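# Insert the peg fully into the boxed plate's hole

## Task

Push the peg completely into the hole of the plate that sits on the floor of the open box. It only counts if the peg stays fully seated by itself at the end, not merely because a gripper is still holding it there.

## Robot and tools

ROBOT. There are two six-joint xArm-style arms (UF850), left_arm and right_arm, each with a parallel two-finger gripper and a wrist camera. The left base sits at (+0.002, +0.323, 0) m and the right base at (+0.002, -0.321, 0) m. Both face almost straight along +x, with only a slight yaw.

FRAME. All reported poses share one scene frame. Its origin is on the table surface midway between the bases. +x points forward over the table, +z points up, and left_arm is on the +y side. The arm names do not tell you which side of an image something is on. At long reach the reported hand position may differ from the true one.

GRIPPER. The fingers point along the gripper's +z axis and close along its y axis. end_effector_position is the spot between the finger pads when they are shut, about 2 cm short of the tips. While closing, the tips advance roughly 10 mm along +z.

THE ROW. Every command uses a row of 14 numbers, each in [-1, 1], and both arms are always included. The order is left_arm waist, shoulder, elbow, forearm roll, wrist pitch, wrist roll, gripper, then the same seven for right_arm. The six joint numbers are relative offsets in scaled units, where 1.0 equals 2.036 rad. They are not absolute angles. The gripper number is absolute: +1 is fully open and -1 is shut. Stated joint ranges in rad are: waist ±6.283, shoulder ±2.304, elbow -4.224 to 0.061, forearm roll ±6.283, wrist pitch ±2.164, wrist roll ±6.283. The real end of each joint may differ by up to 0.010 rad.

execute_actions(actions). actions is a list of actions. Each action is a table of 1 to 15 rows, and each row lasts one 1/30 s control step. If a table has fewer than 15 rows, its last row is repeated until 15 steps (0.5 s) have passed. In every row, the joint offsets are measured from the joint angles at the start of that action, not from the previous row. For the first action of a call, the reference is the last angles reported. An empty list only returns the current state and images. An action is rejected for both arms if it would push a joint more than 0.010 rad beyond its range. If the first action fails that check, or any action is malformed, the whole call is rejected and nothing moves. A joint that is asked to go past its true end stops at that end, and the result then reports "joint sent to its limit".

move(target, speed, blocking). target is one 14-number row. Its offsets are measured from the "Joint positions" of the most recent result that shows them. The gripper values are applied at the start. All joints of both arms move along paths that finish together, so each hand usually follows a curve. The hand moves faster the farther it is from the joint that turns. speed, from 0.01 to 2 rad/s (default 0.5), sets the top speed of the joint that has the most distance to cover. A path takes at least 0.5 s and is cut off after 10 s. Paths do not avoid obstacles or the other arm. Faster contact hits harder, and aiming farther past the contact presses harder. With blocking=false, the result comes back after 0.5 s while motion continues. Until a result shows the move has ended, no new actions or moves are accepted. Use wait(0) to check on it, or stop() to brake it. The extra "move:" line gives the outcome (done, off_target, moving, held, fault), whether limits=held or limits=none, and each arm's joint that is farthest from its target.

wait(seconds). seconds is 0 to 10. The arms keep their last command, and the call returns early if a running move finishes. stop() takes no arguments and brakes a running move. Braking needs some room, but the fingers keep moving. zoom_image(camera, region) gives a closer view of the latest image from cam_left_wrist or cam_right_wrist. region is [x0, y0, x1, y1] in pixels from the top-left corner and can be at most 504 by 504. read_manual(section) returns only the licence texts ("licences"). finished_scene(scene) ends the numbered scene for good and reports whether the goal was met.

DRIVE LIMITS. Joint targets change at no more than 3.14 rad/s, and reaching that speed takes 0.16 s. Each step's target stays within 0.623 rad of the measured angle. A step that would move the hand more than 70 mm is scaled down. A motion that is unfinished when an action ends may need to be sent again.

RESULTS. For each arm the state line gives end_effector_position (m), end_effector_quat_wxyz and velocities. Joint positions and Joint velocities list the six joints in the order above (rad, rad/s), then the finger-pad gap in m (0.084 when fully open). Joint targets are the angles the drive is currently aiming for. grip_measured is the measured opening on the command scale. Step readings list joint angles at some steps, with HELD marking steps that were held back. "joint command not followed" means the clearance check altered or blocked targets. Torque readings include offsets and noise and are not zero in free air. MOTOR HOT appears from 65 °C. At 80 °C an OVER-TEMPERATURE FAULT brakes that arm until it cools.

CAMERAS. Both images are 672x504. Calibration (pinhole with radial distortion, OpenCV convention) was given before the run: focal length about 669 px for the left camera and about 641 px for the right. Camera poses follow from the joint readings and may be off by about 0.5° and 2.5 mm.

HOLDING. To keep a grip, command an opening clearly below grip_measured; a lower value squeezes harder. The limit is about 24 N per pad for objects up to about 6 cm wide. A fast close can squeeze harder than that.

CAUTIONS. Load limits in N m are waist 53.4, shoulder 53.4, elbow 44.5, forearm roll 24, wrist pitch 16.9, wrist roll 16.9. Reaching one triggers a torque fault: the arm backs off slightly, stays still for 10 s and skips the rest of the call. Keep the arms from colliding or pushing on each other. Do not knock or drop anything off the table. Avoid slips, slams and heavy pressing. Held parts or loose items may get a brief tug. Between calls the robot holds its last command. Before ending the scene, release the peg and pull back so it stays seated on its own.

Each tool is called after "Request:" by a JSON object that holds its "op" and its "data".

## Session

Request:
{"op": "execute_actions", "data": {"actions": []}}

Scene clock: 0.00 s.
left_arm: end_effector_position=(+0.4473, +0.3185, +0.2615) grip_measured=+1.00 end_effector_quat_wxyz=(+0.391, +0.718, +0.554, -0.156) end_effector_velocity=(-0.000, -0.000, +0.000) end_effector_angular_velocity=(-0.000, +0.000, +0.000) | right_arm: end_effector_position=(+0.4853, -0.5418, +0.1958) grip_measured=+1.00 end_effector_quat_wxyz=(+0.179, +0.809, +0.525, -0.195) end_effector_velocity=(-0.000, +0.000, -0.000) end_effector_angular_velocity=(-0.001, +0.002, +0.000)
Joint names: [waist, shoulder, elbow, forearm roll, wrist pitch, wrist roll]
Joint positions: left_arm=[ 0.377 -0.289 -0.739 -1.109 -1.006  0.     0.084] | right_arm=[-0.125 -0.498 -1.003 -0.855 -0.74  -0.631  0.084]
Joint velocities: left_arm=[ 0.     0.001  0.001 -0.    -0.    -0.    -0.   ] | right_arm=[ 0.001 -0.     0.     0.    -0.001 -0.     0.   ]
Joint torques (N m, as the arm reports them, + toward a larger angle): no reading
Motor temperatures (°C, as the motors report them): left_arm=[25 24 22 28 24 26] | right_arm=[23 24 24 22 26 24]
Joint targets: left_arm=[0.377 -0.289 -0.739 -1.109 -1.006 0.000] | right_arm=[-0.125 -0.498 -1.003 -0.855 -0.740 -0.631]
camera_calibration (this result's frames):
cam_left_wrist: T_world_to_cam=[[0.923437, -0.0943197, 0.371978, -0.441182], [-0.334351, -0.673492, 0.659256, 0.256389], [0.188344, -0.733152, -0.653463, 0.448719], [0, 0, 0, 1]] pos_world=[0.408615, 0.460043, 0.288306]
cam_right_wrist: T_world_to_cam=[[0.917879, -0.388179, 0.0825533, -0.638245], [-0.376228, -0.784929, 0.49228, -0.269272], [-0.126294, -0.482912, -0.866513, 0.105268], [0, 0, 0, 1]] pos_world=[0.497818, -0.408277, 0.276463]

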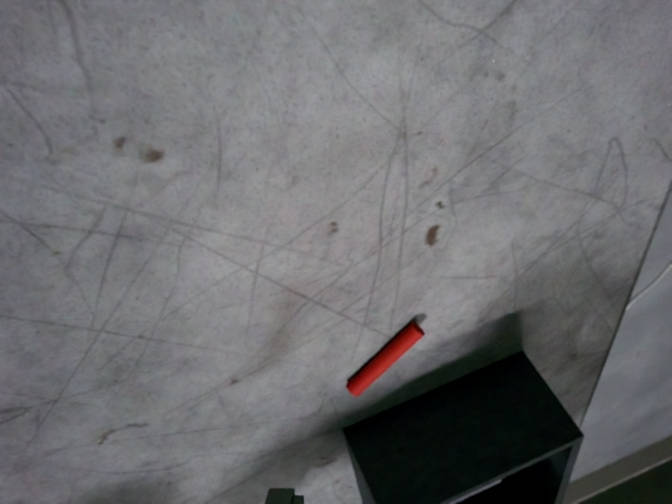

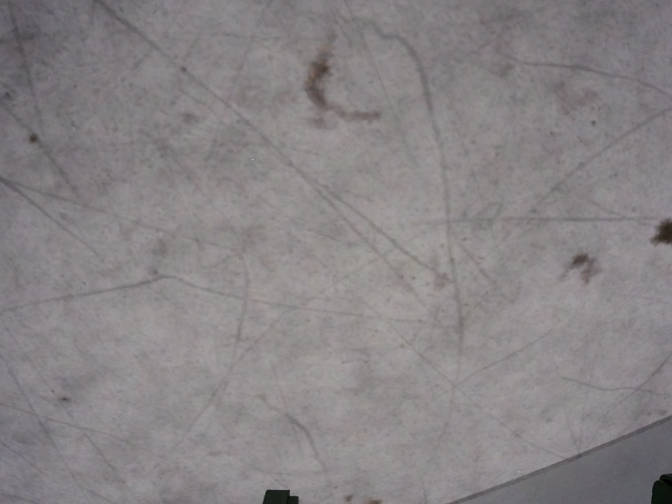

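Request:
{"op": "move", "data": {"target": [-0.4946,-0.213,-0.251,0.5447,0.2349,-0.6189,0,0.16,0.156,-0.1105,0.42,-0.151,0.94,0.2], "speed": 1.1}}

Scene clock: 19.70 s.
left_arm: end_effector_position=(+0.5023, -0.0110, +0.1193) grip_measured=-0.01 end_effector_quat_wxyz=(-0.000, +0.944, +0.330, -0.000) end_effector_velocity=(-0.001, -0.001, -0.001) end_effector_angular_velocity=(+0.001, +0.000, -0.003) | right_arm: end_effector_position=(+0.5116, -0.2527, +0.4199) grip_measured=+0.19 end_effector_quat_wxyz=(+0.000, +0.840, -0.543, -0.000) end_effector_velocity=(-0.000, +0.001, +0.001) end_effector_angular_velocity=(+0.001, -0.000, -0.001)
Joint names: [waist, shoulder, elbow, forearm roll, wrist pitch, wrist roll]
Joint positions: left_arm=[-0.629 -0.723 -1.249 -0.    -0.528 -1.26   0.044] | right_arm=[ 0.2   -0.181 -1.228  0.    -1.048  1.283  0.052]
Joint velocities: left_arm=[-0.002 -0.001  0.001  0.001  0.001 -0.001 -0.   ] | right_arm=[ 0.001  0.    -0.001  0.002 -0.001  0.002 -0.   ]
Joint torques (N m, as the arm reports them, + toward a larger angle): left_arm=[  0.43  32.5  -14.33   1.75  -0.2    0.31] | right_arm=[  2.24  31.01 -20.5    0.14  -0.48  -0.51]
Motor temperatures (°C, as the motors report them): left_arm=[25 24 22 28 24 26] | right_arm=[23 24 24 22 26 24]
Joint targets: left_arm=[-0.629 -0.723 -1.250 0.000 -0.528 -1.260] | right_arm=[0.200 -0.181 -1.228 0.000 -1.048 1.283]
move: done; limits=none; left_arm: farthest joint: the waist, 0.001 radians from its target (1.007 radians at the start); right_arm: farthest joint: the waist, 0.001 radians from its target (0.326 radians at the start)
camera_calibration (this result's frames):
cam_left_wrist: T_world_to_cam=[[0.624775, -0.780438, -0.0239309, -0.280392], [-0.780635, -0.624985, 0.0017101, 0.449739], [-0.0162911, 0.0176129, -0.999712, 0.256194], [0, 0, 0, 1]] pos_world=[0.530437, 0.057739, 0.248641]
cam_right_wrist: T_world_to_cam=[[-0.913463, -0.406911, -0.00301785, 0.399415], [-0.406854, 0.91342, -0.0115651, 0.513627], [0.00746251, -0.00933643, -0.999929, 0.549565], [0, 0, 0, 1]] pos_world=[0.569721, -0.3015, 0.556671]

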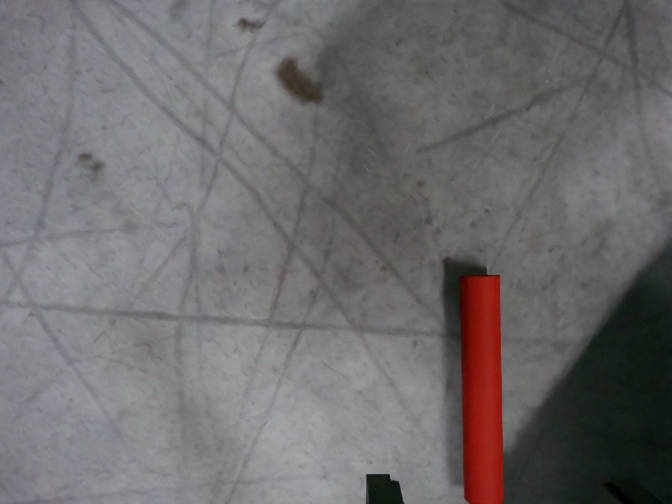

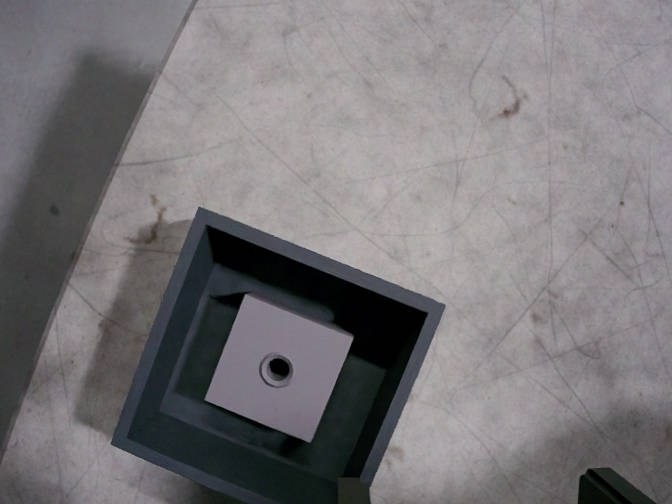

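Request:
{"op": "move", "data": {"target": [-0.0036,-0.0912,-0.0264,0,0.0658,-0.0133,0,0,0,0,0,0,0,0.2], "speed": 0.2}}

Scene clock: 31.07 s.
left_arm: end_effector_position=(+0.5071, -0.0195, +0.0242) grip_measured=-0.01 end_effector_quat_wxyz=(+0.001, +0.941, +0.339, +0.000) end_effector_velocity=(-0.001, +0.001, -0.002) end_effector_angular_velocity=(+0.002, +0.002, -0.001) | right_arm: end_effector_position=(+0.5116, -0.2527, +0.4199) grip_measured=+0.19 end_effector_quat_wxyz=(+0.000, +0.840, -0.543, -0.000) end_effector_velocity=(-0.000, -0.000, +0.000) end_effector_angular_velocity=(+0.000, +0.000, +0.000)
Joint names: [waist, shoulder, elbow, forearm roll, wrist pitch, wrist roll]
Joint positions: left_arm=[-0.636 -0.908 -1.303 -0.    -0.394 -1.287  0.044] | right_arm=[ 0.2   -0.181 -1.228  0.    -1.048  1.283  0.052]
Joint velocities: left_arm=[ 0.    -0.003  0.001 -0.     0.001  0.001 -0.   ] | right_arm=[-0.     0.    -0.     0.    -0.    -0.001  0.   ]
Joint torques (N m, as the arm reports them, + toward a larger angle): left_arm=[  0.68  34.41 -12.27   1.81  -0.11   0.23] | right_arm=[  4.64  31.84 -20.94   0.17  -0.42  -0.24]
Motor temperatures (°C, as the motors report them): left_arm=[25 24 22 28 24 26] | right_arm=[23 24 25 22 26 24]
Joint targets: left_arm=[-0.636 -0.908 -1.303 -0.000 -0.394 -1.287] | right_arm=[0.200 -0.181 -1.228 0.000 -1.048 1.283]
move: done; limits=none; left_arm: farthest joint: the shoulder, 0.001 radians from its target (0.186 radians at the start); right_arm: farthest joint: the waist, 0.000 radians from its target (0.000 radians at the start)
camera_calibration (this result's frames):
cam_left_wrist: T_world_to_cam=[[0.64011, -0.767979, -0.0216358, -0.299904], [-0.768144, -0.640276, 0.000993869, 0.441676], [-0.0146161, 0.0159832, -0.999765, 0.160516], [0, 0, 0, 1]] pos_world=[0.533588, 0.0499093, 0.153551]
cam_right_wrist: T_world_to_cam=[[-0.913463, -0.406911, -0.00301827, 0.399415], [-0.406854, 0.91342, -0.011565, 0.513627], [0.00746286, -0.00933617, -0.999929, 0.549565], [0, 0, 0, 1]] pos_world=[0.569721, -0.301499, 0.556671]

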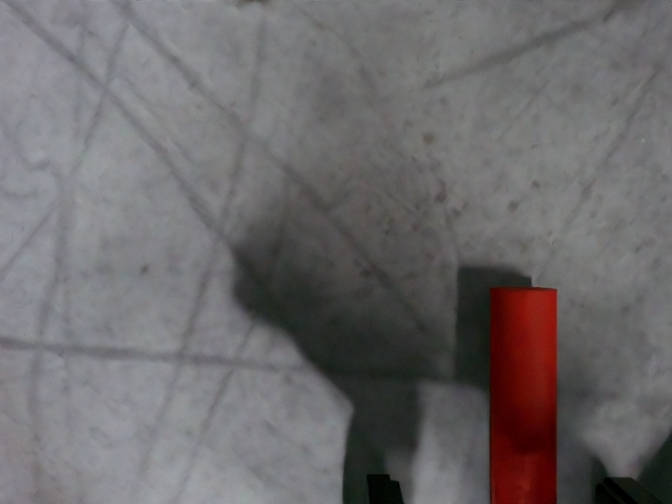

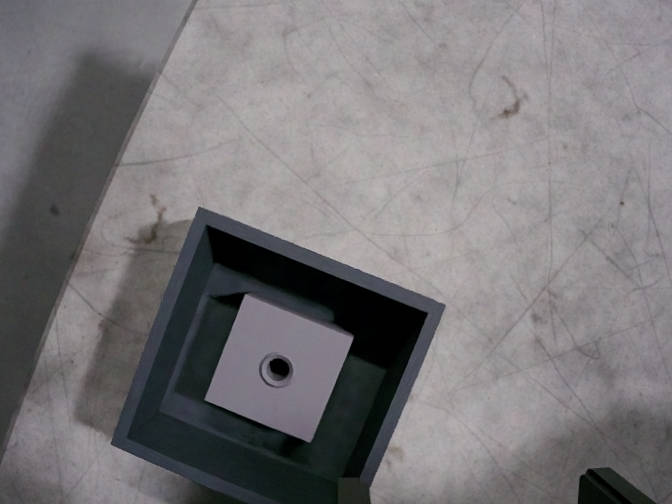

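Request:
{"op": "execute_actions", "data": {"actions": [[[0,0,0,0,0,0,-0.3,0,0,0,0,0,0,0.2],[0,0,0,0,0,0,-0.4,0,0,0,0,0,0,0.2],[0,0,0,0,0,0,-0.45,0,0,0,0,0,0,0.2],[0,0,0,0,0,0,-0.5,0,0,0,0,0,0,0.2],[0,0,0,0,0,0,-0.55,0,0,0,0,0,0,0.2],[0,0,0,0,0,0,-0.6,0,0,0,0,0,0,0.2],[0,0,0,0,0,0,-0.65,0,0,0,0,0,0,0.2],[0,0,0,0,0,0,-0.7,0,0,0,0,0,0,0.2],[0,0,0,0,0,0,-0.75,0,0,0,0,0,0,0.2],[0,0,0,0,0,0,-0.8,0,0,0,0,0,0,0.2],[0,0,0,0,0,0,-1,0,0,0,0,0,0,0.2]],[[0,0,0,0,0,0,-1,0,0,0,0,0,0,0.2]]]}}

Request:
{"op": "move", "data": {"target": [0.165,0.166,0.0997,0,-0.0668,0.2,-1,0,0,0,0,0,0,0.2], "speed": 0.45}}

Request:
{"op": "move", "data": {"target": [-0.216,0,0.3286,0,1,0.4321,-1,0.09,0,0,0,0,0,0.2], "speed": 1.0}}

Request:
{"op": "move", "data": {"target": [0,0,0,0,0.0992,0,-1,0.129,0,0,0,0,0,0.2], "speed": 0.4}}

Scene clock: 45.13 s.
left_arm: end_effector_position=(+0.5071, -0.0195, +0.0242) grip_measured=-0.69 end_effector_quat_wxyz=(+0.001, +0.941, +0.339, +0.000) end_effector_velocity=(-0.000, +0.000, -0.000) end_effector_angular_velocity=(+0.000, +0.001, -0.000) | right_arm: end_effector_position=(+0.5116, -0.2527, +0.4199) grip_measured=+0.19 end_effector_quat_wxyz=(+0.000, +0.840, -0.543, -0.000) end_effector_velocity=(+0.000, -0.000, -0.000) end_effector_angular_velocity=(-0.000, +0.001, +0.001)
Joint names: [waist, shoulder, elbow, forearm roll, wrist pitch, wrist roll]
Joint positions: left_arm=[-0.636 -0.908 -1.303 -0.    -0.394 -1.287  0.013] | right_arm=[ 0.2   -0.181 -1.228  0.    -1.048  1.283  0.052]
Joint velocities: left_arm=[ 0.  0.  0.  0. -0.  0.  0.] | right_arm=[-0.    -0.001  0.     0.     0.    -0.001 -0.   ]
Joint torques (N m, as the arm reports them, + toward a larger angle): left_arm=[  0.61  34.76 -12.63   1.61  -0.2    0.26] | right_arm=[  3.81  30.34 -21.14  -0.29  -0.39  -0.58]
Motor temperatures (°C, as the motors report them): left_arm=[25 25 22 28 24 26] | right_arm=[23 24 25 22 26 24]
Joint targets: left_arm=[-0.636 -0.908 -1.303 -0.000 -0.394 -1.287] | right_arm=[0.200 -0.181 -1.228 0.000 -1.048 1.283]
Step readings (joint positions; steps 1 to 15: 1st action; 16 to 30: 2nd action):
0: left_arm=[-0.636 -0.908 -1.303 -0.000 -0.394 -1.287] | right_arm=[0.200 -0.181 -1.228 0.000 -1.048 1.283]
1: left_arm=[-0.636 -0.908 -1.303 -0.000 -0.394 -1.287] | right_arm=[0.200 -0.181 -1.228 0.000 -1.048 1.283]
2: left_arm=[-0.636 -0.908 -1.303 -0.000 -0.394 -1.287] | right_arm=[0.200 -0.181 -1.228 0.000 -1.048 1.283]
4: left_arm=[-0.636 -0.908 -1.303 -0.000 -0.394 -1.287] | right_arm=[0.200 -0.181 -1.228 0.000 -1.048 1.283]
8: left_arm=[-0.636 -0.908 -1.303 -0.000 -0.394 -1.287] | right_arm=[0.200 -0.181 -1.228 0.000 -1.048 1.283]
15: left_arm=[-0.636 -0.908 -1.303 -0.000 -0.394 -1.287] | right_arm=[0.200 -0.181 -1.228 0.000 -1.048 1.283]
16: left_arm=[-0.636 -0.908 -1.303 -0.000 -0.394 -1.287] | right_arm=[0.200 -0.181 -1.228 0.000 -1.048 1.283]
17: left_arm=[-0.636 -0.908 -1.303 -0.000 -0.394 -1.287] | right_arm=[0.200 -0.181 -1.228 0.000 -1.048 1.283]
19: left_arm=[-0.636 -0.908 -1.303 -0.000 -0.394 -1.287] | right_arm=[0.200 -0.181 -1.228 0.000 -1.048 1.283]
23: left_arm=[-0.636 -0.908 -1.303 -0.000 -0.394 -1.287] | right_arm=[0.200 -0.181 -1.228 0.000 -1.048 1.283]
30: Joint positions above
camera_calibration (this result's frames):
cam_left_wrist: T_world_to_cam=[[0.640109, -0.76798, -0.0216195, -0.29991], [-0.768145, -0.640275, 0.000989161, 0.441678], [-0.0146021, 0.0159738, -0.999766, 0.160512], [0, 0, 0, 1]] pos_world=[0.533591, 0.0499064, 0.153553]
cam_right_wrist: T_world_to_cam=[[-0.913463, -0.406911, -0.00301794, 0.399415], [-0.406854, 0.91342, -0.0115648, 0.513627], [0.00746251, -0.00933618, -0.999929, 0.549565], [0, 0, 0, 1]] pos_world=[0.569721, -0.301499, 0.556671]

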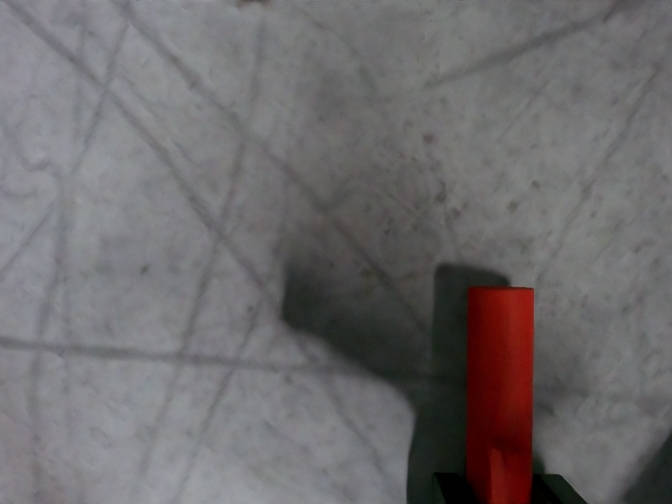

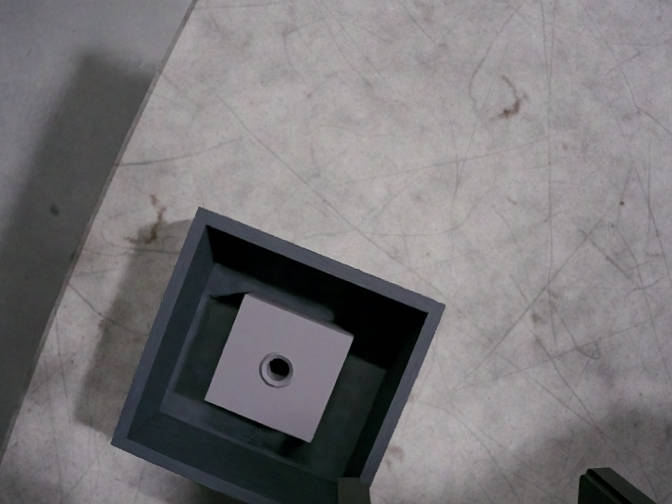

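Scene clock: 46.57 s.
left_arm: end_effector_position=(+0.5386, +0.1800, +0.1561) grip_measured=-0.69 end_effector_quat_wxyz=(+0.000, +0.952, +0.305, +0.000) end_effector_velocity=(-0.000, +0.002, +0.001) end_effector_angular_velocity=(-0.000, -0.000, +0.001) | right_arm: end_effector_position=(+0.5116, -0.2527, +0.4199) grip_measured=+0.19 end_effector_quat_wxyz=(+0.000, +0.840, -0.543, -0.000) end_effector_velocity=(+0.000, -0.000, -0.000) end_effector_angular_velocity=(-0.000, -0.000, -0.000)
Joint names: [waist, shoulder, elbow, forearm roll, wrist pitch, wrist roll]
Joint positions: left_arm=[-0.301 -0.57  -1.1   -0.    -0.53  -0.88   0.013] | right_arm=[ 0.2   -0.181 -1.228  0.    -1.048  1.283  0.052]
Joint velocities: left_arm=[ 0.003  0.003  0.002  0.    -0.001  0.001 -0.   ] | right_arm=[-0.001 -0.     0.    -0.     0.    -0.     0.   ]
Joint torques (N m, as the arm reports them, + toward a larger angle): left_arm=[  1.39  28.96 -14.55   1.79  -0.09   0.28] | right_arm=[  3.85  33.26 -20.88  -0.31  -0.27  -0.6 ]
Motor temperatures (°C, as the motors report them): left_arm=[25 25 22 28 24 26] | right_arm=[23 24 25 22 26 24]
Joint targets: left_arm=[-0.301 -0.570 -1.100 -0.000 -0.530 -0.880] | right_arm=[0.200 -0.181 -1.228 0.000 -1.048 1.283]
move: done; limits=none; left_arm: farthest joint: the waist, 0.001 radians from its target (0.336 radians at the start); right_arm: farthest joint: the waist, 0.000 radians from its target (0.000 radians at the start)
camera_calibration (this result's frames):
cam_left_wrist: T_world_to_cam=[[0.583607, -0.811716, -0.0228146, -0.125485], [-0.811909, -0.583783, 0.001318, 0.606837], [-0.0143886, 0.0177542, -0.999739, 0.289205], [0, 0, 0, 1]] pos_world=[0.570091, 0.247269, 0.285466]
cam_right_wrist: T_world_to_cam=[[-0.913463, -0.406911, -0.00301786, 0.399415], [-0.406854, 0.91342, -0.0115649, 0.513627], [0.00746246, -0.00933627, -0.999929, 0.549565], [0, 0, 0, 1]] pos_world=[0.569721, -0.301499, 0.556671]

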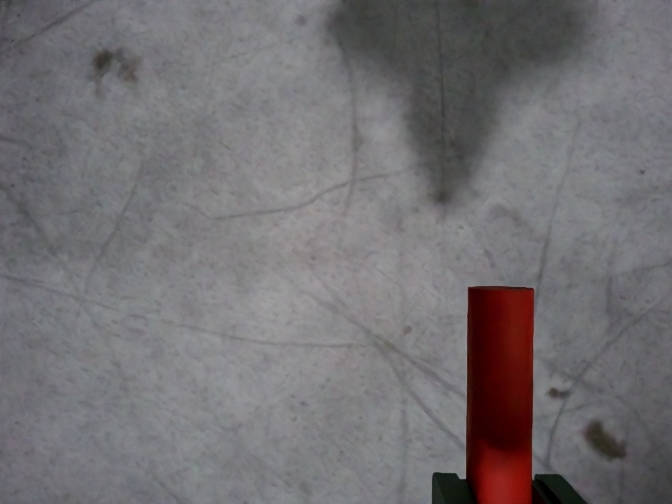

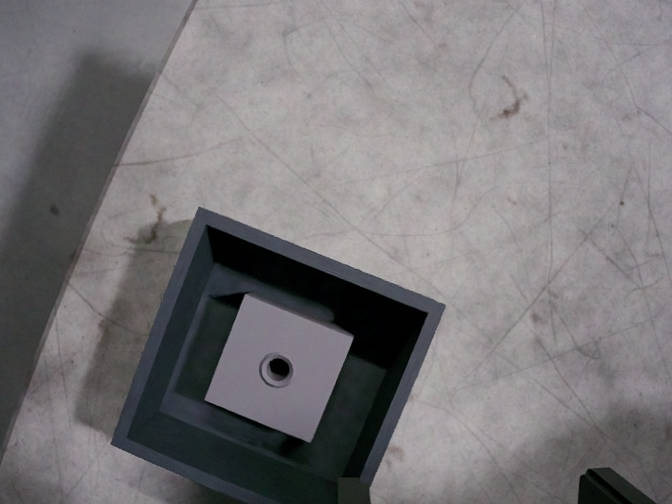

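Scene clock: 49.30 s.
left_arm: end_effector_position=(+0.4148, -0.0247, +0.2001) grip_measured=-0.69 end_effector_quat_wxyz=(+0.216, +0.729, -0.266, +0.593) end_effector_velocity=(-0.001, +0.000, -0.001) end_effector_angular_velocity=(+0.001, +0.002, -0.001) | right_arm: end_effector_position=(+0.4906, -0.1611, +0.4199) grip_measured=+0.19 end_effector_quat_wxyz=(+0.000, +0.886, -0.464, -0.000) end_effector_velocity=(+0.001, +0.000, +0.000) end_effector_angular_velocity=(+0.001, -0.002, -0.001)
Joint names: [waist, shoulder, elbow, forearm roll, wrist pitch, wrist roll]
Joint positions: left_arm=[-0.74  -0.57  -0.432 -0.     1.505 -0.     0.013] | right_arm=[ 0.383 -0.181 -1.228  0.    -1.048  1.283  0.052]
Joint velocities: left_arm=[-0.001 -0.001  0.002  0.     0.    -0.     0.   ] | right_arm=[-0.     0.    -0.     0.     0.002  0.001  0.   ]
Joint torques (N m, as the arm reports them, + toward a larger angle): left_arm=[ 0.16 20.85 -4.3   1.39  1.22  0.27] | right_arm=[  4.05  31.   -20.74  -0.25  -0.68  -0.57]
Motor temperatures (°C, as the motors report them): left_arm=[25 25 22 28 24 26] | right_arm=[23 24 25 22 26 24]
Joint targets: left_arm=[-0.741 -0.570 -0.431 -0.000 1.506 -0.000] | right_arm=[0.383 -0.181 -1.228 0.000 -1.048 1.283]
move: done; limits=none; left_arm: farthest joint: the elbow, 0.001 radians from its target (0.669 radians at the start); right_arm: farthest joint: the waist, 0.000 radians from its target (0.183 radians at the start)
camera_calibration (this result's frames):
cam_left_wrist: T_world_to_cam=[[-0.625749, -0.780023, -0.00120898, 0.279714], [-0.158246, 0.128466, -0.979007, 0.329434], [0.763804, -0.612422, -0.203823, -0.162571], [0, 0, 0, 1]] pos_world=[0.351335, 0.0763005, 0.289721]
cam_right_wrist: T_world_to_cam=[[-0.824063, -0.56649, -0.00301679, 0.347927], [-0.566426, 0.824031, -0.0115671, 0.485288], [0.00903857, -0.00782321, -0.999929, 0.550048], [0, 0, 0, 1]] pos_world=[0.556622, -0.198491, 0.556671]

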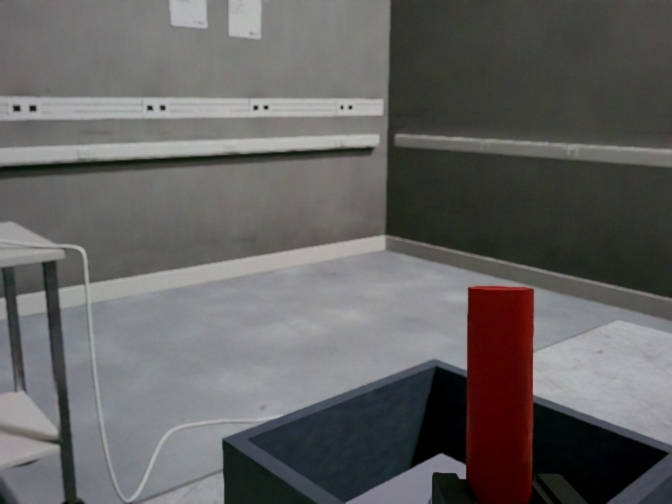

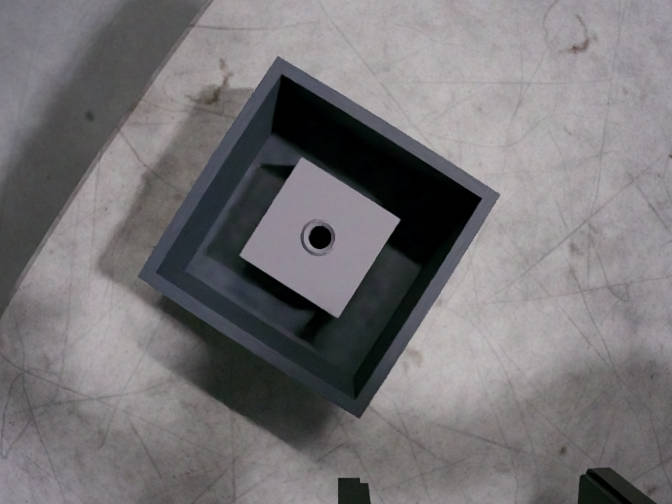

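Scene clock: 50.47 s.
left_arm: end_effector_position=(+0.4187, -0.0279, +0.2491) grip_measured=-0.69 end_effector_quat_wxyz=(+0.242, +0.665, -0.242, +0.664) end_effector_velocity=(-0.000, -0.000, +0.000) end_effector_angular_velocity=(+0.000, -0.002, -0.000) | right_arm: end_effector_position=(+0.4324, -0.0401, +0.4199) grip_measured=+0.19 end_effector_quat_wxyz=(+0.000, +0.939, -0.344, -0.000) end_effector_velocity=(-0.001, +0.001, +0.000) end_effector_angular_velocity=(+0.000, -0.001, +0.003)
Joint names: [waist, shoulder, elbow, forearm roll, wrist pitch, wrist roll]
Joint positions: left_arm=[-0.74  -0.57  -0.432 -0.     1.707 -0.     0.013] | right_arm=[ 0.645 -0.181 -1.228  0.    -1.048  1.283  0.052]
Joint velocities: left_arm=[-0.    -0.     0.     0.     0.001  0.001  0.   ] | right_arm=[ 0.003  0.001  0.     0.     0.    -0.    -0.   ]
Joint torques (N m, as the arm reports them, + toward a larger angle): left_arm=[-0.29 20.49 -4.23  1.7   1.12  0.28] | right_arm=[  1.58  32.45 -20.76   0.1   -0.2   -0.48]
Motor temperatures (°C, as the motors report them): left_arm=[25 25 22 28 24 26] | right_arm=[23 24 25 22 26 24]
Joint targets: left_arm=[-0.740 -0.570 -0.432 -0.000 1.707 -0.000] | right_arm=[0.646 -0.181 -1.228 0.000 -1.048 1.283]
move: done; limits=none; left_arm: farthest joint: the waist, 0.000 radians from its target (0.000 radians at the start); right_arm: farthest joint: the waist, 0.000 radians from its target (0.262 radians at the start)
camera_calibration (this result's frames):
cam_left_wrist: T_world_to_cam=[[-0.625926, -0.779875, 0.00346318, 0.278569], [-0.0049322, -0.000482059, -0.999988, 0.315858], [0.779867, -0.625935, -0.00354476, -0.214538], [0, 0, 0, 1]] pos_world=[0.343233, 0.0831148, 0.314129]
cam_right_wrist: T_world_to_cam=[[-0.649062, -0.76073, -0.00300509, 0.285091], [-0.760659, 0.649048, -0.0115867, 0.429544], [0.0107648, -0.00523463, -0.999928, 0.550878], [0, 0, 0, 1]] pos_world=[0.505849, -0.059034, 0.556672]

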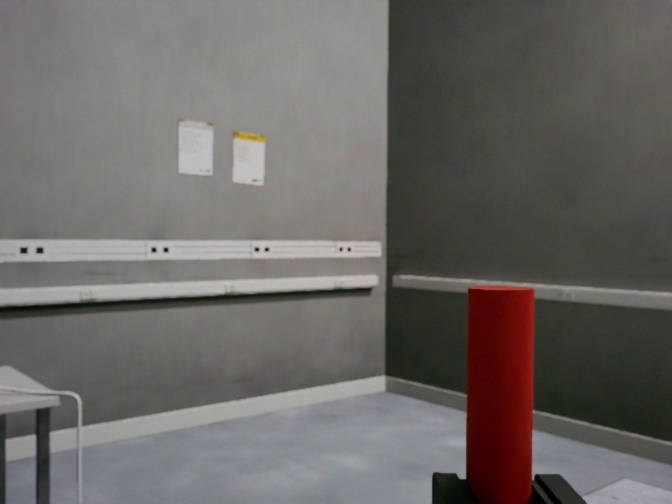

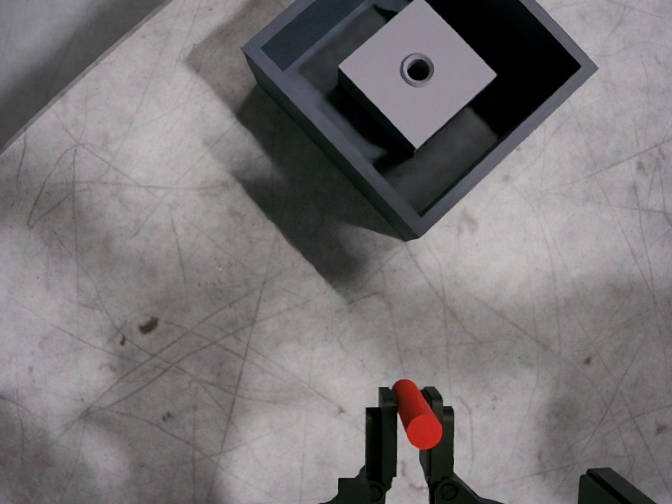

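Request:
{"op": "move", "data": {"target": [0,0,0,0,0,0,-1,0.0003,-0.0459,0.0821,0,0.1284,-0.001,-0.1], "speed": 0.3}}

Scene clock: 57.53 s.
left_arm: end_effector_position=(+0.4187, -0.0279, +0.2491) grip_measured=-0.69 end_effector_quat_wxyz=(+0.242, +0.665, -0.242, +0.664) end_effector_velocity=(-0.000, +0.000, -0.001) end_effector_angular_velocity=(+0.001, +0.002, +0.000) | right_arm: end_effector_position=(+0.4316, -0.0401, +0.3003) grip_measured=-0.11 end_effector_quat_wxyz=(-0.000, +0.939, -0.343, +0.000) end_effector_velocity=(-0.001, -0.000, -0.002) end_effector_angular_velocity=(-0.001, +0.002, +0.000)
Joint names: [waist, shoulder, elbow, forearm roll, wrist pitch, wrist roll]
Joint positions: left_arm=[-0.74  -0.57  -0.432 -0.     1.707 -0.     0.013] | right_arm=[ 0.646 -0.274 -1.061  0.    -0.786  1.281  0.039]
Joint velocities: left_arm=[ 0.    -0.001  0.001  0.    -0.001 -0.001 -0.   ] | right_arm=[ 0.    -0.002  0.002 -0.     0.001 -0.     0.   ]
Joint torques (N m, as the arm reports them, + toward a larger angle): left_arm=[ 0.23 20.48 -3.86  1.47  1.2   0.28] | right_arm=[  5.98  31.94 -19.68   0.03  -0.26  -0.61]
Motor temperatures (°C, as the motors report them): left_arm=[25 25 22 28 24 26] | right_arm=[23 24 25 22 26 24]
Joint targets: left_arm=[-0.740 -0.570 -0.432 -0.000 1.707 -0.000] | right_arm=[0.646 -0.274 -1.060 0.000 -0.786 1.281]
move: done; limits=none; left_arm: farthest joint: the waist, 0.000 radians from its target (0.000 radians at the start); right_arm: farthest joint: the waist, 0.000 radians from its target (0.000 radians at the start)
camera_calibration (this result's frames):
cam_left_wrist: T_world_to_cam=[[-0.625926, -0.779875, 0.00346326, 0.278569], [-0.00493208, -0.000482256, -0.999988, 0.315858], [0.779867, -0.625935, -0.00354455, -0.214538], [0, 0, 0, 1]] pos_world=[0.343233, 0.0831148, 0.314129]
cam_right_wrist: T_world_to_cam=[[-0.647048, -0.762438, -0.00414816, 0.283616], [-0.762358, 0.647045, -0.011921, 0.428434], [0.0117731, -0.00455107, -0.99992, 0.43095], [0, 0, 0, 1]] pos_world=[0.505059, -0.0590154, 0.4372]

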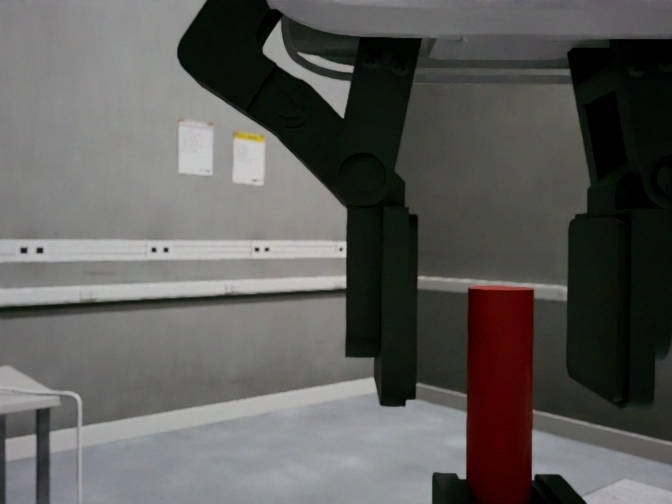

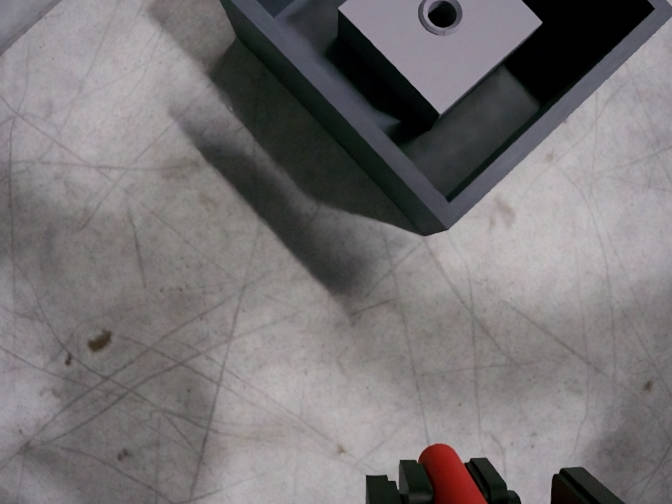

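Request:
{"op": "execute_actions", "data": {"actions": [[[0,0,0,0,0,0,-1,0,0,0,0,0,0,-0.3],[0,0,0,0,0,0,-1,0,0,0,0,0,0,-0.4],[0,0,0,0,0,0,-1,0,0,0,0,0,0,-0.5],[0,0,0,0,0,0,-1,0,0,0,0,0,0,-0.55],[0,0,0,0,0,0,-1,0,0,0,0,0,0,-0.6],[0,0,0,0,0,0,-0.8,0,0,0,0,0,0,-0.64],[0,0,0,0,0,0,-0.75,0,0,0,0,0,0,-0.68],[0,0,0,0,0,0,-0.72,0,0,0,0,0,0,-0.72],[0,0,0,0,0,0,-0.72,0,0,0,0,0,0,-0.76],[0,0,0,0,0,0,-0.72,0,0,0,0,0,0,-0.8],[0,0,0,0,0,0,-0.72,0,0,0,0,0,0,-0.9],[0,0,0,0,0,0,-0.72,0,0,0,0,0,0,-1]],[[0,0,0,0,0,0,-0.72,0,0,0,0,0,0,-1]],[[0,0,0,0,0,0,-0.2,0,0,0,0,0,0,-1]]]}}

Request:
{"op": "move", "data": {"target": [0,0,0,0,-0.17,0,-0.2,0,0,0,0,0,0,-1], "speed": 0.6}}

Request:
{"op": "move", "data": {"target": [0.15,0.03,0,0,0,0,-0.2,-0.1847,-0.1216,-0.0934,0,0.0278,0.206,-1], "speed": 0.5}}

Request:
{"op": "move", "data": {"target": [0,0,0,0,0,0,-0.2,0,-0.0655,0.0213,0,0.0868,0,-1], "speed": 0.2}}

Request:
{"op": "zoom_image", "data": {"camera": "cam_right_wrist", "region": [340,364,540,504]}}

Scene clock: 73.00 s.
left_arm: end_effector_position=(+0.4187, -0.0279, +0.2491) grip_measured=-0.21 end_effector_quat_wxyz=(+0.242, +0.665, -0.242, +0.664) end_effector_velocity=(+0.000, -0.000, +0.000) end_effector_angular_velocity=(-0.000, -0.001, +0.000) | right_arm: end_effector_position=(+0.4316, -0.0402, +0.3003) grip_measured=-0.70 end_effector_quat_wxyz=(-0.000, +0.939, -0.343, +0.000) end_effector_velocity=(+0.000, +0.000, -0.000) end_effector_angular_velocity=(+0.000, -0.000, +0.001)
Joint names: [waist, shoulder, elbow, forearm roll, wrist pitch, wrist roll]
Joint positions: left_arm=[-0.74  -0.57  -0.432 -0.     1.707 -0.     0.035] | right_arm=[ 0.646 -0.274 -1.061  0.    -0.787  1.281  0.013]
Joint velocities: left_arm=[ 0.    -0.001 -0.001 -0.     0.     0.001  0.   ] | right_arm=[-0.    -0.    -0.    -0.     0.    -0.001  0.   ]
Joint torques (N m, as the arm reports them, + toward a larger angle): left_arm=[ 0.55 21.03 -4.51  1.46  1.17  0.3 ] | right_arm=[  3.63  33.14 -19.03  -0.51  -0.34  -0.64]
Motor temperatures (°C, as the motors report them): left_arm=[25 25 22 28 24 26] | right_arm=[23 24 25 22 26 24]
Joint targets: left_arm=[-0.740 -0.570 -0.432 -0.000 1.707 -0.000] | right_arm=[0.646 -0.274 -1.061 0.000 -0.787 1.281]
Step readings (joint positions; steps 1 to 15: 1st action; 16 to 30: 2nd action; 31 to 45: 3rd action):
0: left_arm=[-0.740 -0.570 -0.432 -0.000 1.707 -0.000] | right_arm=[0.646 -0.274 -1.060 0.000 -0.786 1.281]
1: left_arm=[-0.740 -0.570 -0.432 -0.000 1.707 -0.000] | right_arm=[0.646 -0.274 -1.060 0.000 -0.786 1.281]
2: left_arm=[-0.740 -0.570 -0.432 -0.000 1.707 -0.000] | right_arm=[0.646 -0.274 -1.060 0.000 -0.786 1.281]
4: left_arm=[-0.740 -0.570 -0.432 -0.000 1.707 -0.000] | right_arm=[0.646 -0.274 -1.061 0.000 -0.786 1.281]
8: left_arm=[-0.740 -0.570 -0.432 -0.000 1.707 -0.000] | right_arm=[0.646 -0.274 -1.061 0.000 -0.786 1.281]
15: left_arm=[-0.740 -0.570 -0.432 -0.000 1.707 -0.000] | right_arm=[0.646 -0.274 -1.061 0.000 -0.787 1.281]
16: left_arm=[-0.740 -0.570 -0.432 -0.000 1.707 -0.000] | right_arm=[0.646 -0.274 -1.061 0.000 -0.787 1.281]
17: left_arm=[-0.740 -0.570 -0.432 -0.000 1.707 -0.000] | right_arm=[0.646 -0.274 -1.061 0.000 -0.787 1.281]
19: left_arm=[-0.740 -0.570 -0.432 -0.000 1.707 -0.000] | right_arm=[0.646 -0.274 -1.061 0.000 -0.787 1.281]
23: left_arm=[-0.740 -0.570 -0.432 -0.000 1.707 -0.000] | right_arm=[0.646 -0.274 -1.061 0.000 -0.787 1.281]
30: left_arm=[-0.740 -0.570 -0.432 -0.000 1.707 -0.000] | right_arm=[0.646 -0.274 -1.061 0.000 -0.787 1.281]
31: left_arm=[-0.740 -0.570 -0.432 -0.000 1.707 -0.000] | right_arm=[0.646 -0.274 -1.061 0.000 -0.787 1.281]
32: left_arm=[-0.740 -0.570 -0.432 -0.000 1.707 -0.000] | right_arm=[0.646 -0.274 -1.061 0.000 -0.786 1.281]
34: left_arm=[-0.740 -0.570 -0.432 -0.000 1.707 -0.000] | right_arm=[0.646 -0.274 -1.061 0.000 -0.786 1.281]
38: left_arm=[-0.740 -0.570 -0.432 -0.000 1.707 -0.000] | right_arm=[0.646 -0.274 -1.061 0.000 -0.786 1.281]
45: Joint positions above
camera_calibration (this result's frames):
cam_left_wrist: T_world_to_cam=[[-0.625908, -0.779889, 0.00345811, 0.278571], [-0.0049467, -0.00046402, -0.999988, 0.315858], [0.779881, -0.625918, -0.00356744, -0.214535], [0, 0, 0, 1]] pos_world=[0.343234, 0.0831201, 0.314125]
cam_right_wrist: T_world_to_cam=[[-0.647048, -0.762439, -0.0040808, 0.283575], [-0.76236, 0.647044, -0.0119044, 0.428425], [0.0117168, -0.00459167, -0.999921, 0.430966], [0, 0, 0, 1]] pos_world=[0.505051, -0.0590227, 0.437189]

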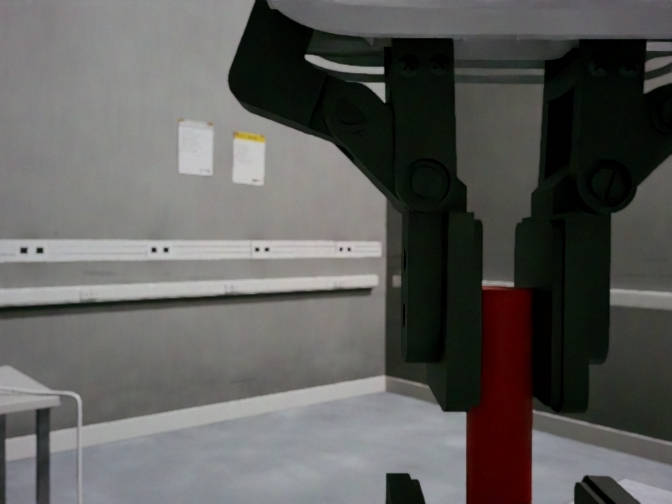

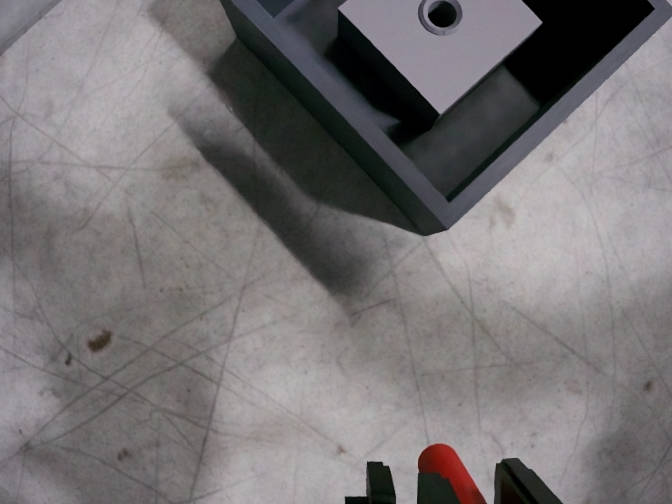

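Scene clock: 74.13 s.
left_arm: end_effector_position=(+0.4075, -0.0185, +0.1663) grip_measured=-0.21 end_effector_quat_wxyz=(+0.197, +0.769, -0.280, +0.539) end_effector_velocity=(+0.001, -0.001, -0.000) end_effector_angular_velocity=(+0.000, +0.001, +0.000) | right_arm: end_effector_position=(+0.4316, -0.0402, +0.3003) grip_measured=-0.70 end_effector_quat_wxyz=(-0.000, +0.939, -0.343, +0.000) end_effector_velocity=(+0.000, +0.000, -0.000) end_effector_angular_velocity=(+0.000, -0.000, +0.000)
Joint names: [waist, shoulder, elbow, forearm roll, wrist pitch, wrist roll]
Joint positions: left_arm=[-0.74  -0.57  -0.432 -0.     1.361 -0.     0.035] | right_arm=[ 0.646 -0.274 -1.061  0.    -0.787  1.281  0.013]
Joint velocities: left_arm=[ 0.    -0.    -0.002 -0.    -0.003 -0.     0.   ] | right_arm=[ 0. -0.  0. -0.  0. -0.  0.]
Joint torques (N m, as the arm reports them, + toward a larger angle): left_arm=[ 0.76 20.49 -3.73  1.63  1.11  0.31] | right_arm=[  3.55  33.62 -18.62   0.13  -0.27  -0.44]
Motor temperatures (°C, as the motors report them): left_arm=[25 25 22 28 24 26] | right_arm=[23 24 25 22 26 24]
Joint targets: left_arm=[-0.740 -0.570 -0.432 -0.000 1.361 -0.000] | right_arm=[0.646 -0.274 -1.061 0.000 -0.787 1.281]
move: done; limits=none; left_arm: farthest joint: the waist, 0.000 radians from its target (0.000 radians at the start); right_arm: farthest joint: the waist, 0.000 radians from its target (0.000 radians at the start)
camera_calibration (this result's frames):
cam_left_wrist: T_world_to_cam=[[-0.626048, -0.779771, -0.00453106, 0.280583], [-0.264211, 0.217584, -0.939601, 0.3326], [0.73366, -0.587038, -0.342242, -0.124321], [0, 0, 0, 1]] pos_world=[0.354744, 0.0734407, 0.271235]
cam_right_wrist: T_world_to_cam=[[-0.647047, -0.762439, -0.00408077, 0.283575], [-0.76236, 0.647044, -0.0119044, 0.428425], [0.0117168, -0.0045917, -0.999921, 0.430966], [0, 0, 0, 1]] pos_world=[0.505051, -0.0590226, 0.437189]

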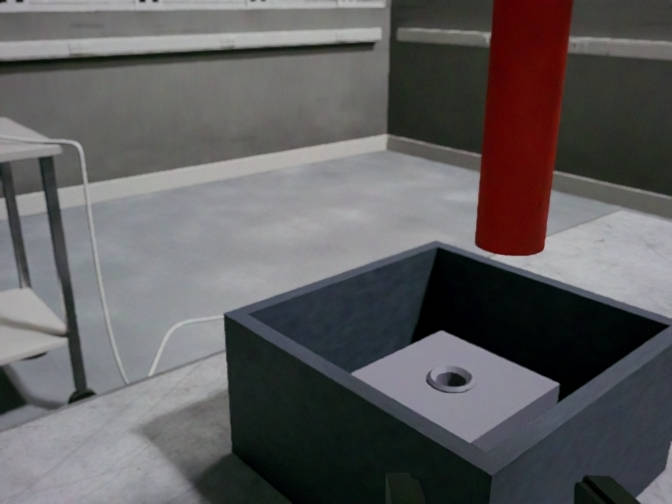

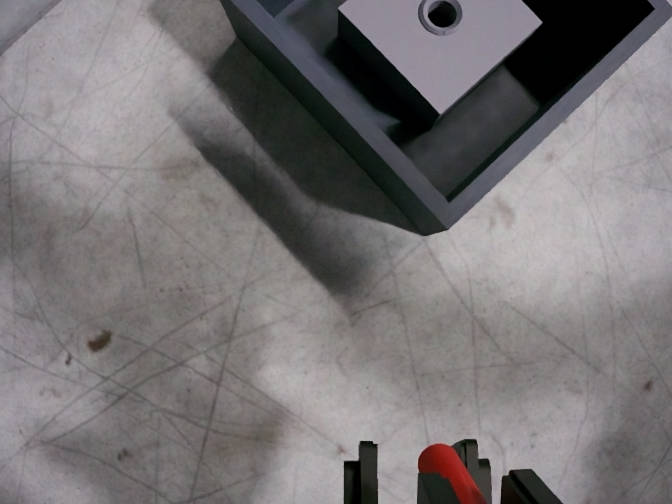

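Scene clock: 75.53 s.
left_arm: end_effector_position=(+0.5015, +0.1149, +0.1990) grip_measured=-0.21 end_effector_quat_wxyz=(+0.117, +0.785, -0.157, +0.587) end_effector_velocity=(+0.001, +0.000, +0.001) end_effector_angular_velocity=(-0.001, -0.001, +0.001) | right_arm: end_effector_position=(+0.5800, -0.2016, +0.2401) grip_measured=-0.70 end_effector_quat_wxyz=(+0.000, +0.733, -0.680, -0.000) end_effector_velocity=(+0.001, -0.002, -0.001) end_effector_angular_velocity=(-0.000, -0.000, -0.005)
Joint names: [waist, shoulder, elbow, forearm roll, wrist pitch, wrist roll]
Joint positions: left_arm=[-0.435 -0.509 -0.432 -0.     1.361 -0.     0.035] | right_arm=[ 0.271 -0.521 -1.251  0.    -0.73   1.7    0.013]
Joint velocities: left_arm=[ 0.001  0.001 -0.001  0.    -0.001 -0.    -0.   ] | right_arm=[-0.003 -0.002 -0.001 -0.     0.001  0.002 -0.   ]
Joint torques (N m, as the arm reports them, + toward a larger angle): left_arm=[ 0.86 20.15 -5.3   1.51  1.16  0.28] | right_arm=[  4.44  41.56 -18.97  -0.1   -0.27  -0.69]
Motor temperatures (°C, as the motors report them): left_arm=[25 25 22 28 24 26] | right_arm=[23 24 25 22 26 24]
Joint targets: left_arm=[-0.435 -0.509 -0.432 -0.000 1.361 -0.000] | right_arm=[0.270 -0.522 -1.251 0.000 -0.730 1.700]
move: done; limits=none; left_arm: farthest joint: the waist, 0.001 radians from its target (0.306 radians at the start); right_arm: farthest joint: the waist, 0.001 radians from its target (0.376 radians at the start)
camera_calibration (this result's frames):
cam_left_wrist: T_world_to_cam=[[-0.362711, -0.931896, -0.00312209, 0.32869], [-0.263913, 0.105932, -0.958712, 0.375598], [0.893751, -0.346912, -0.284362, -0.223181], [0, 0, 0, 1]] pos_world=[0.417813, 0.189093, 0.297652]
cam_right_wrist: T_world_to_cam=[[-0.997381, -0.0722472, -0.00339174, 0.598368], [-0.0722022, 0.997319, -0.011911, 0.315642], [0.00424318, -0.0116349, -0.999923, 0.371159], [0, 0, 0, 1]] pos_world=[0.618017, -0.267247, 0.376919]

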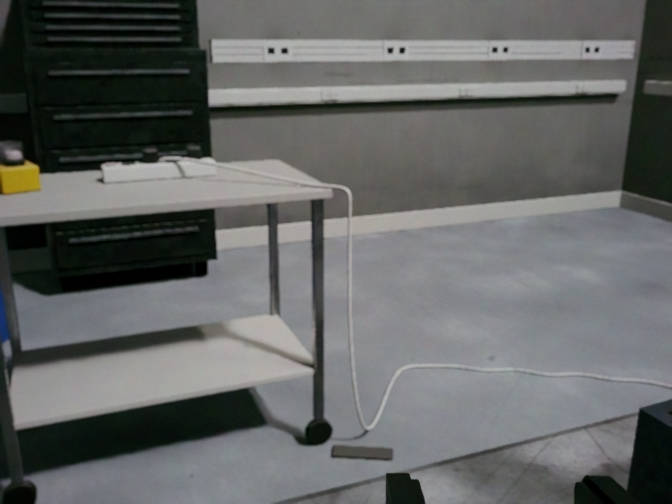

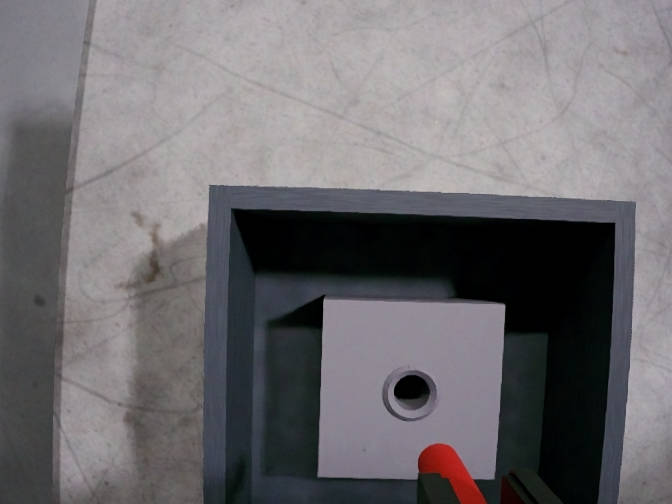

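Scene clock: 76.87 s.
left_arm: end_effector_position=(+0.5015, +0.1149, +0.1990) grip_measured=-0.21 end_effector_quat_wxyz=(+0.117, +0.785, -0.157, +0.587) end_effector_velocity=(-0.000, +0.000, -0.000) end_effector_angular_velocity=(+0.000, +0.000, +0.000) | right_arm: end_effector_position=(+0.5789, -0.2019, +0.1453) grip_measured=-0.70 end_effector_quat_wxyz=(+0.000, +0.733, -0.680, -0.000) end_effector_velocity=(-0.001, -0.001, -0.001) end_effector_angular_velocity=(-0.000, +0.002, -0.000)
Joint names: [waist, shoulder, elbow, forearm roll, wrist pitch, wrist roll]
Joint positions: left_arm=[-0.435 -0.509 -0.432 -0.     1.361 -0.     0.035] | right_arm=[ 0.271 -0.654 -1.208  0.    -0.553  1.7    0.013]
Joint velocities: left_arm=[ 0. -0.  0.  0.  0.  0. -0.] | right_arm=[-0.001 -0.002  0.001  0.     0.001 -0.001  0.   ]
Joint torques (N m, as the arm reports them, + toward a larger angle): left_arm=[ 1.11 20.59 -5.16  1.31  1.14  0.33] | right_arm=[  6.08  41.21 -16.55  -0.33  -0.29  -0.4 ]
Motor temperatures (°C, as the motors report them): left_arm=[25 25 22 28 24 26] | right_arm=[23 24 25 22 26 24]
Joint targets: left_arm=[-0.435 -0.509 -0.432 -0.000 1.361 -0.000] | right_arm=[0.271 -0.655 -1.207 0.000 -0.553 1.700]
move: done; limits=none; left_arm: farthest joint: the waist, 0.000 radians from its target (0.000 radians at the start); right_arm: farthest joint: the waist, 0.000 radians from its target (0.000 radians at the start)
camera_calibration (this result's frames):
cam_left_wrist: T_world_to_cam=[[-0.362711, -0.931896, -0.00312219, 0.32869], [-0.263913, 0.105932, -0.958712, 0.375598], [0.893751, -0.346912, -0.284362, -0.223182], [0, 0, 0, 1]] pos_world=[0.417814, 0.189093, 0.297652]
cam_right_wrist: T_world_to_cam=[[-0.99738, -0.0722424, -0.00370593, 0.597043], [-0.072194, 0.99732, -0.011872, 0.314643], [0.00455366, -0.0115734, -0.999923, 0.276206], [0, 0, 0, 1]] pos_world=[0.616936, -0.267472, 0.282133]

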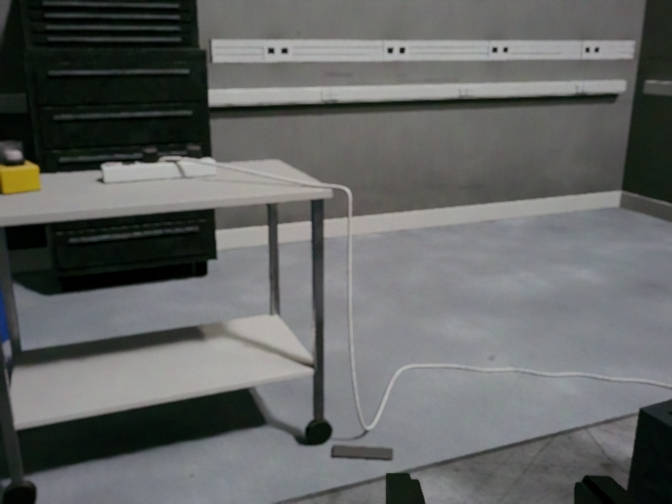

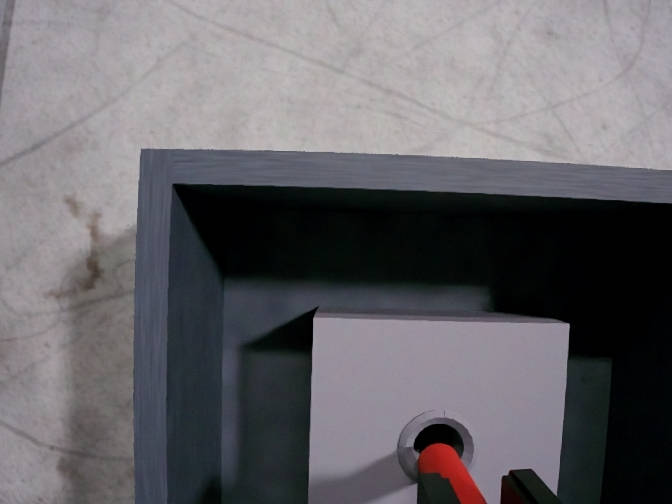

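Region (340, 364, 540, 504) of cam_right_wrist's 672x504 image, scaled by 2.520, with more detail than that image has; it fills the top 353 rows of this view, and the rest is white.

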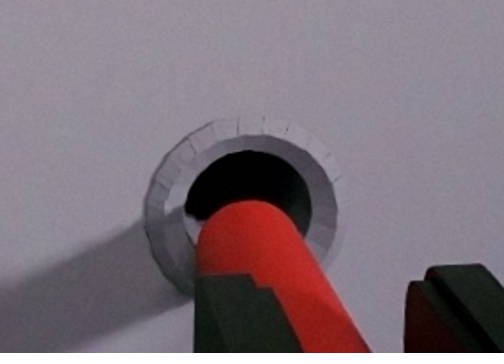

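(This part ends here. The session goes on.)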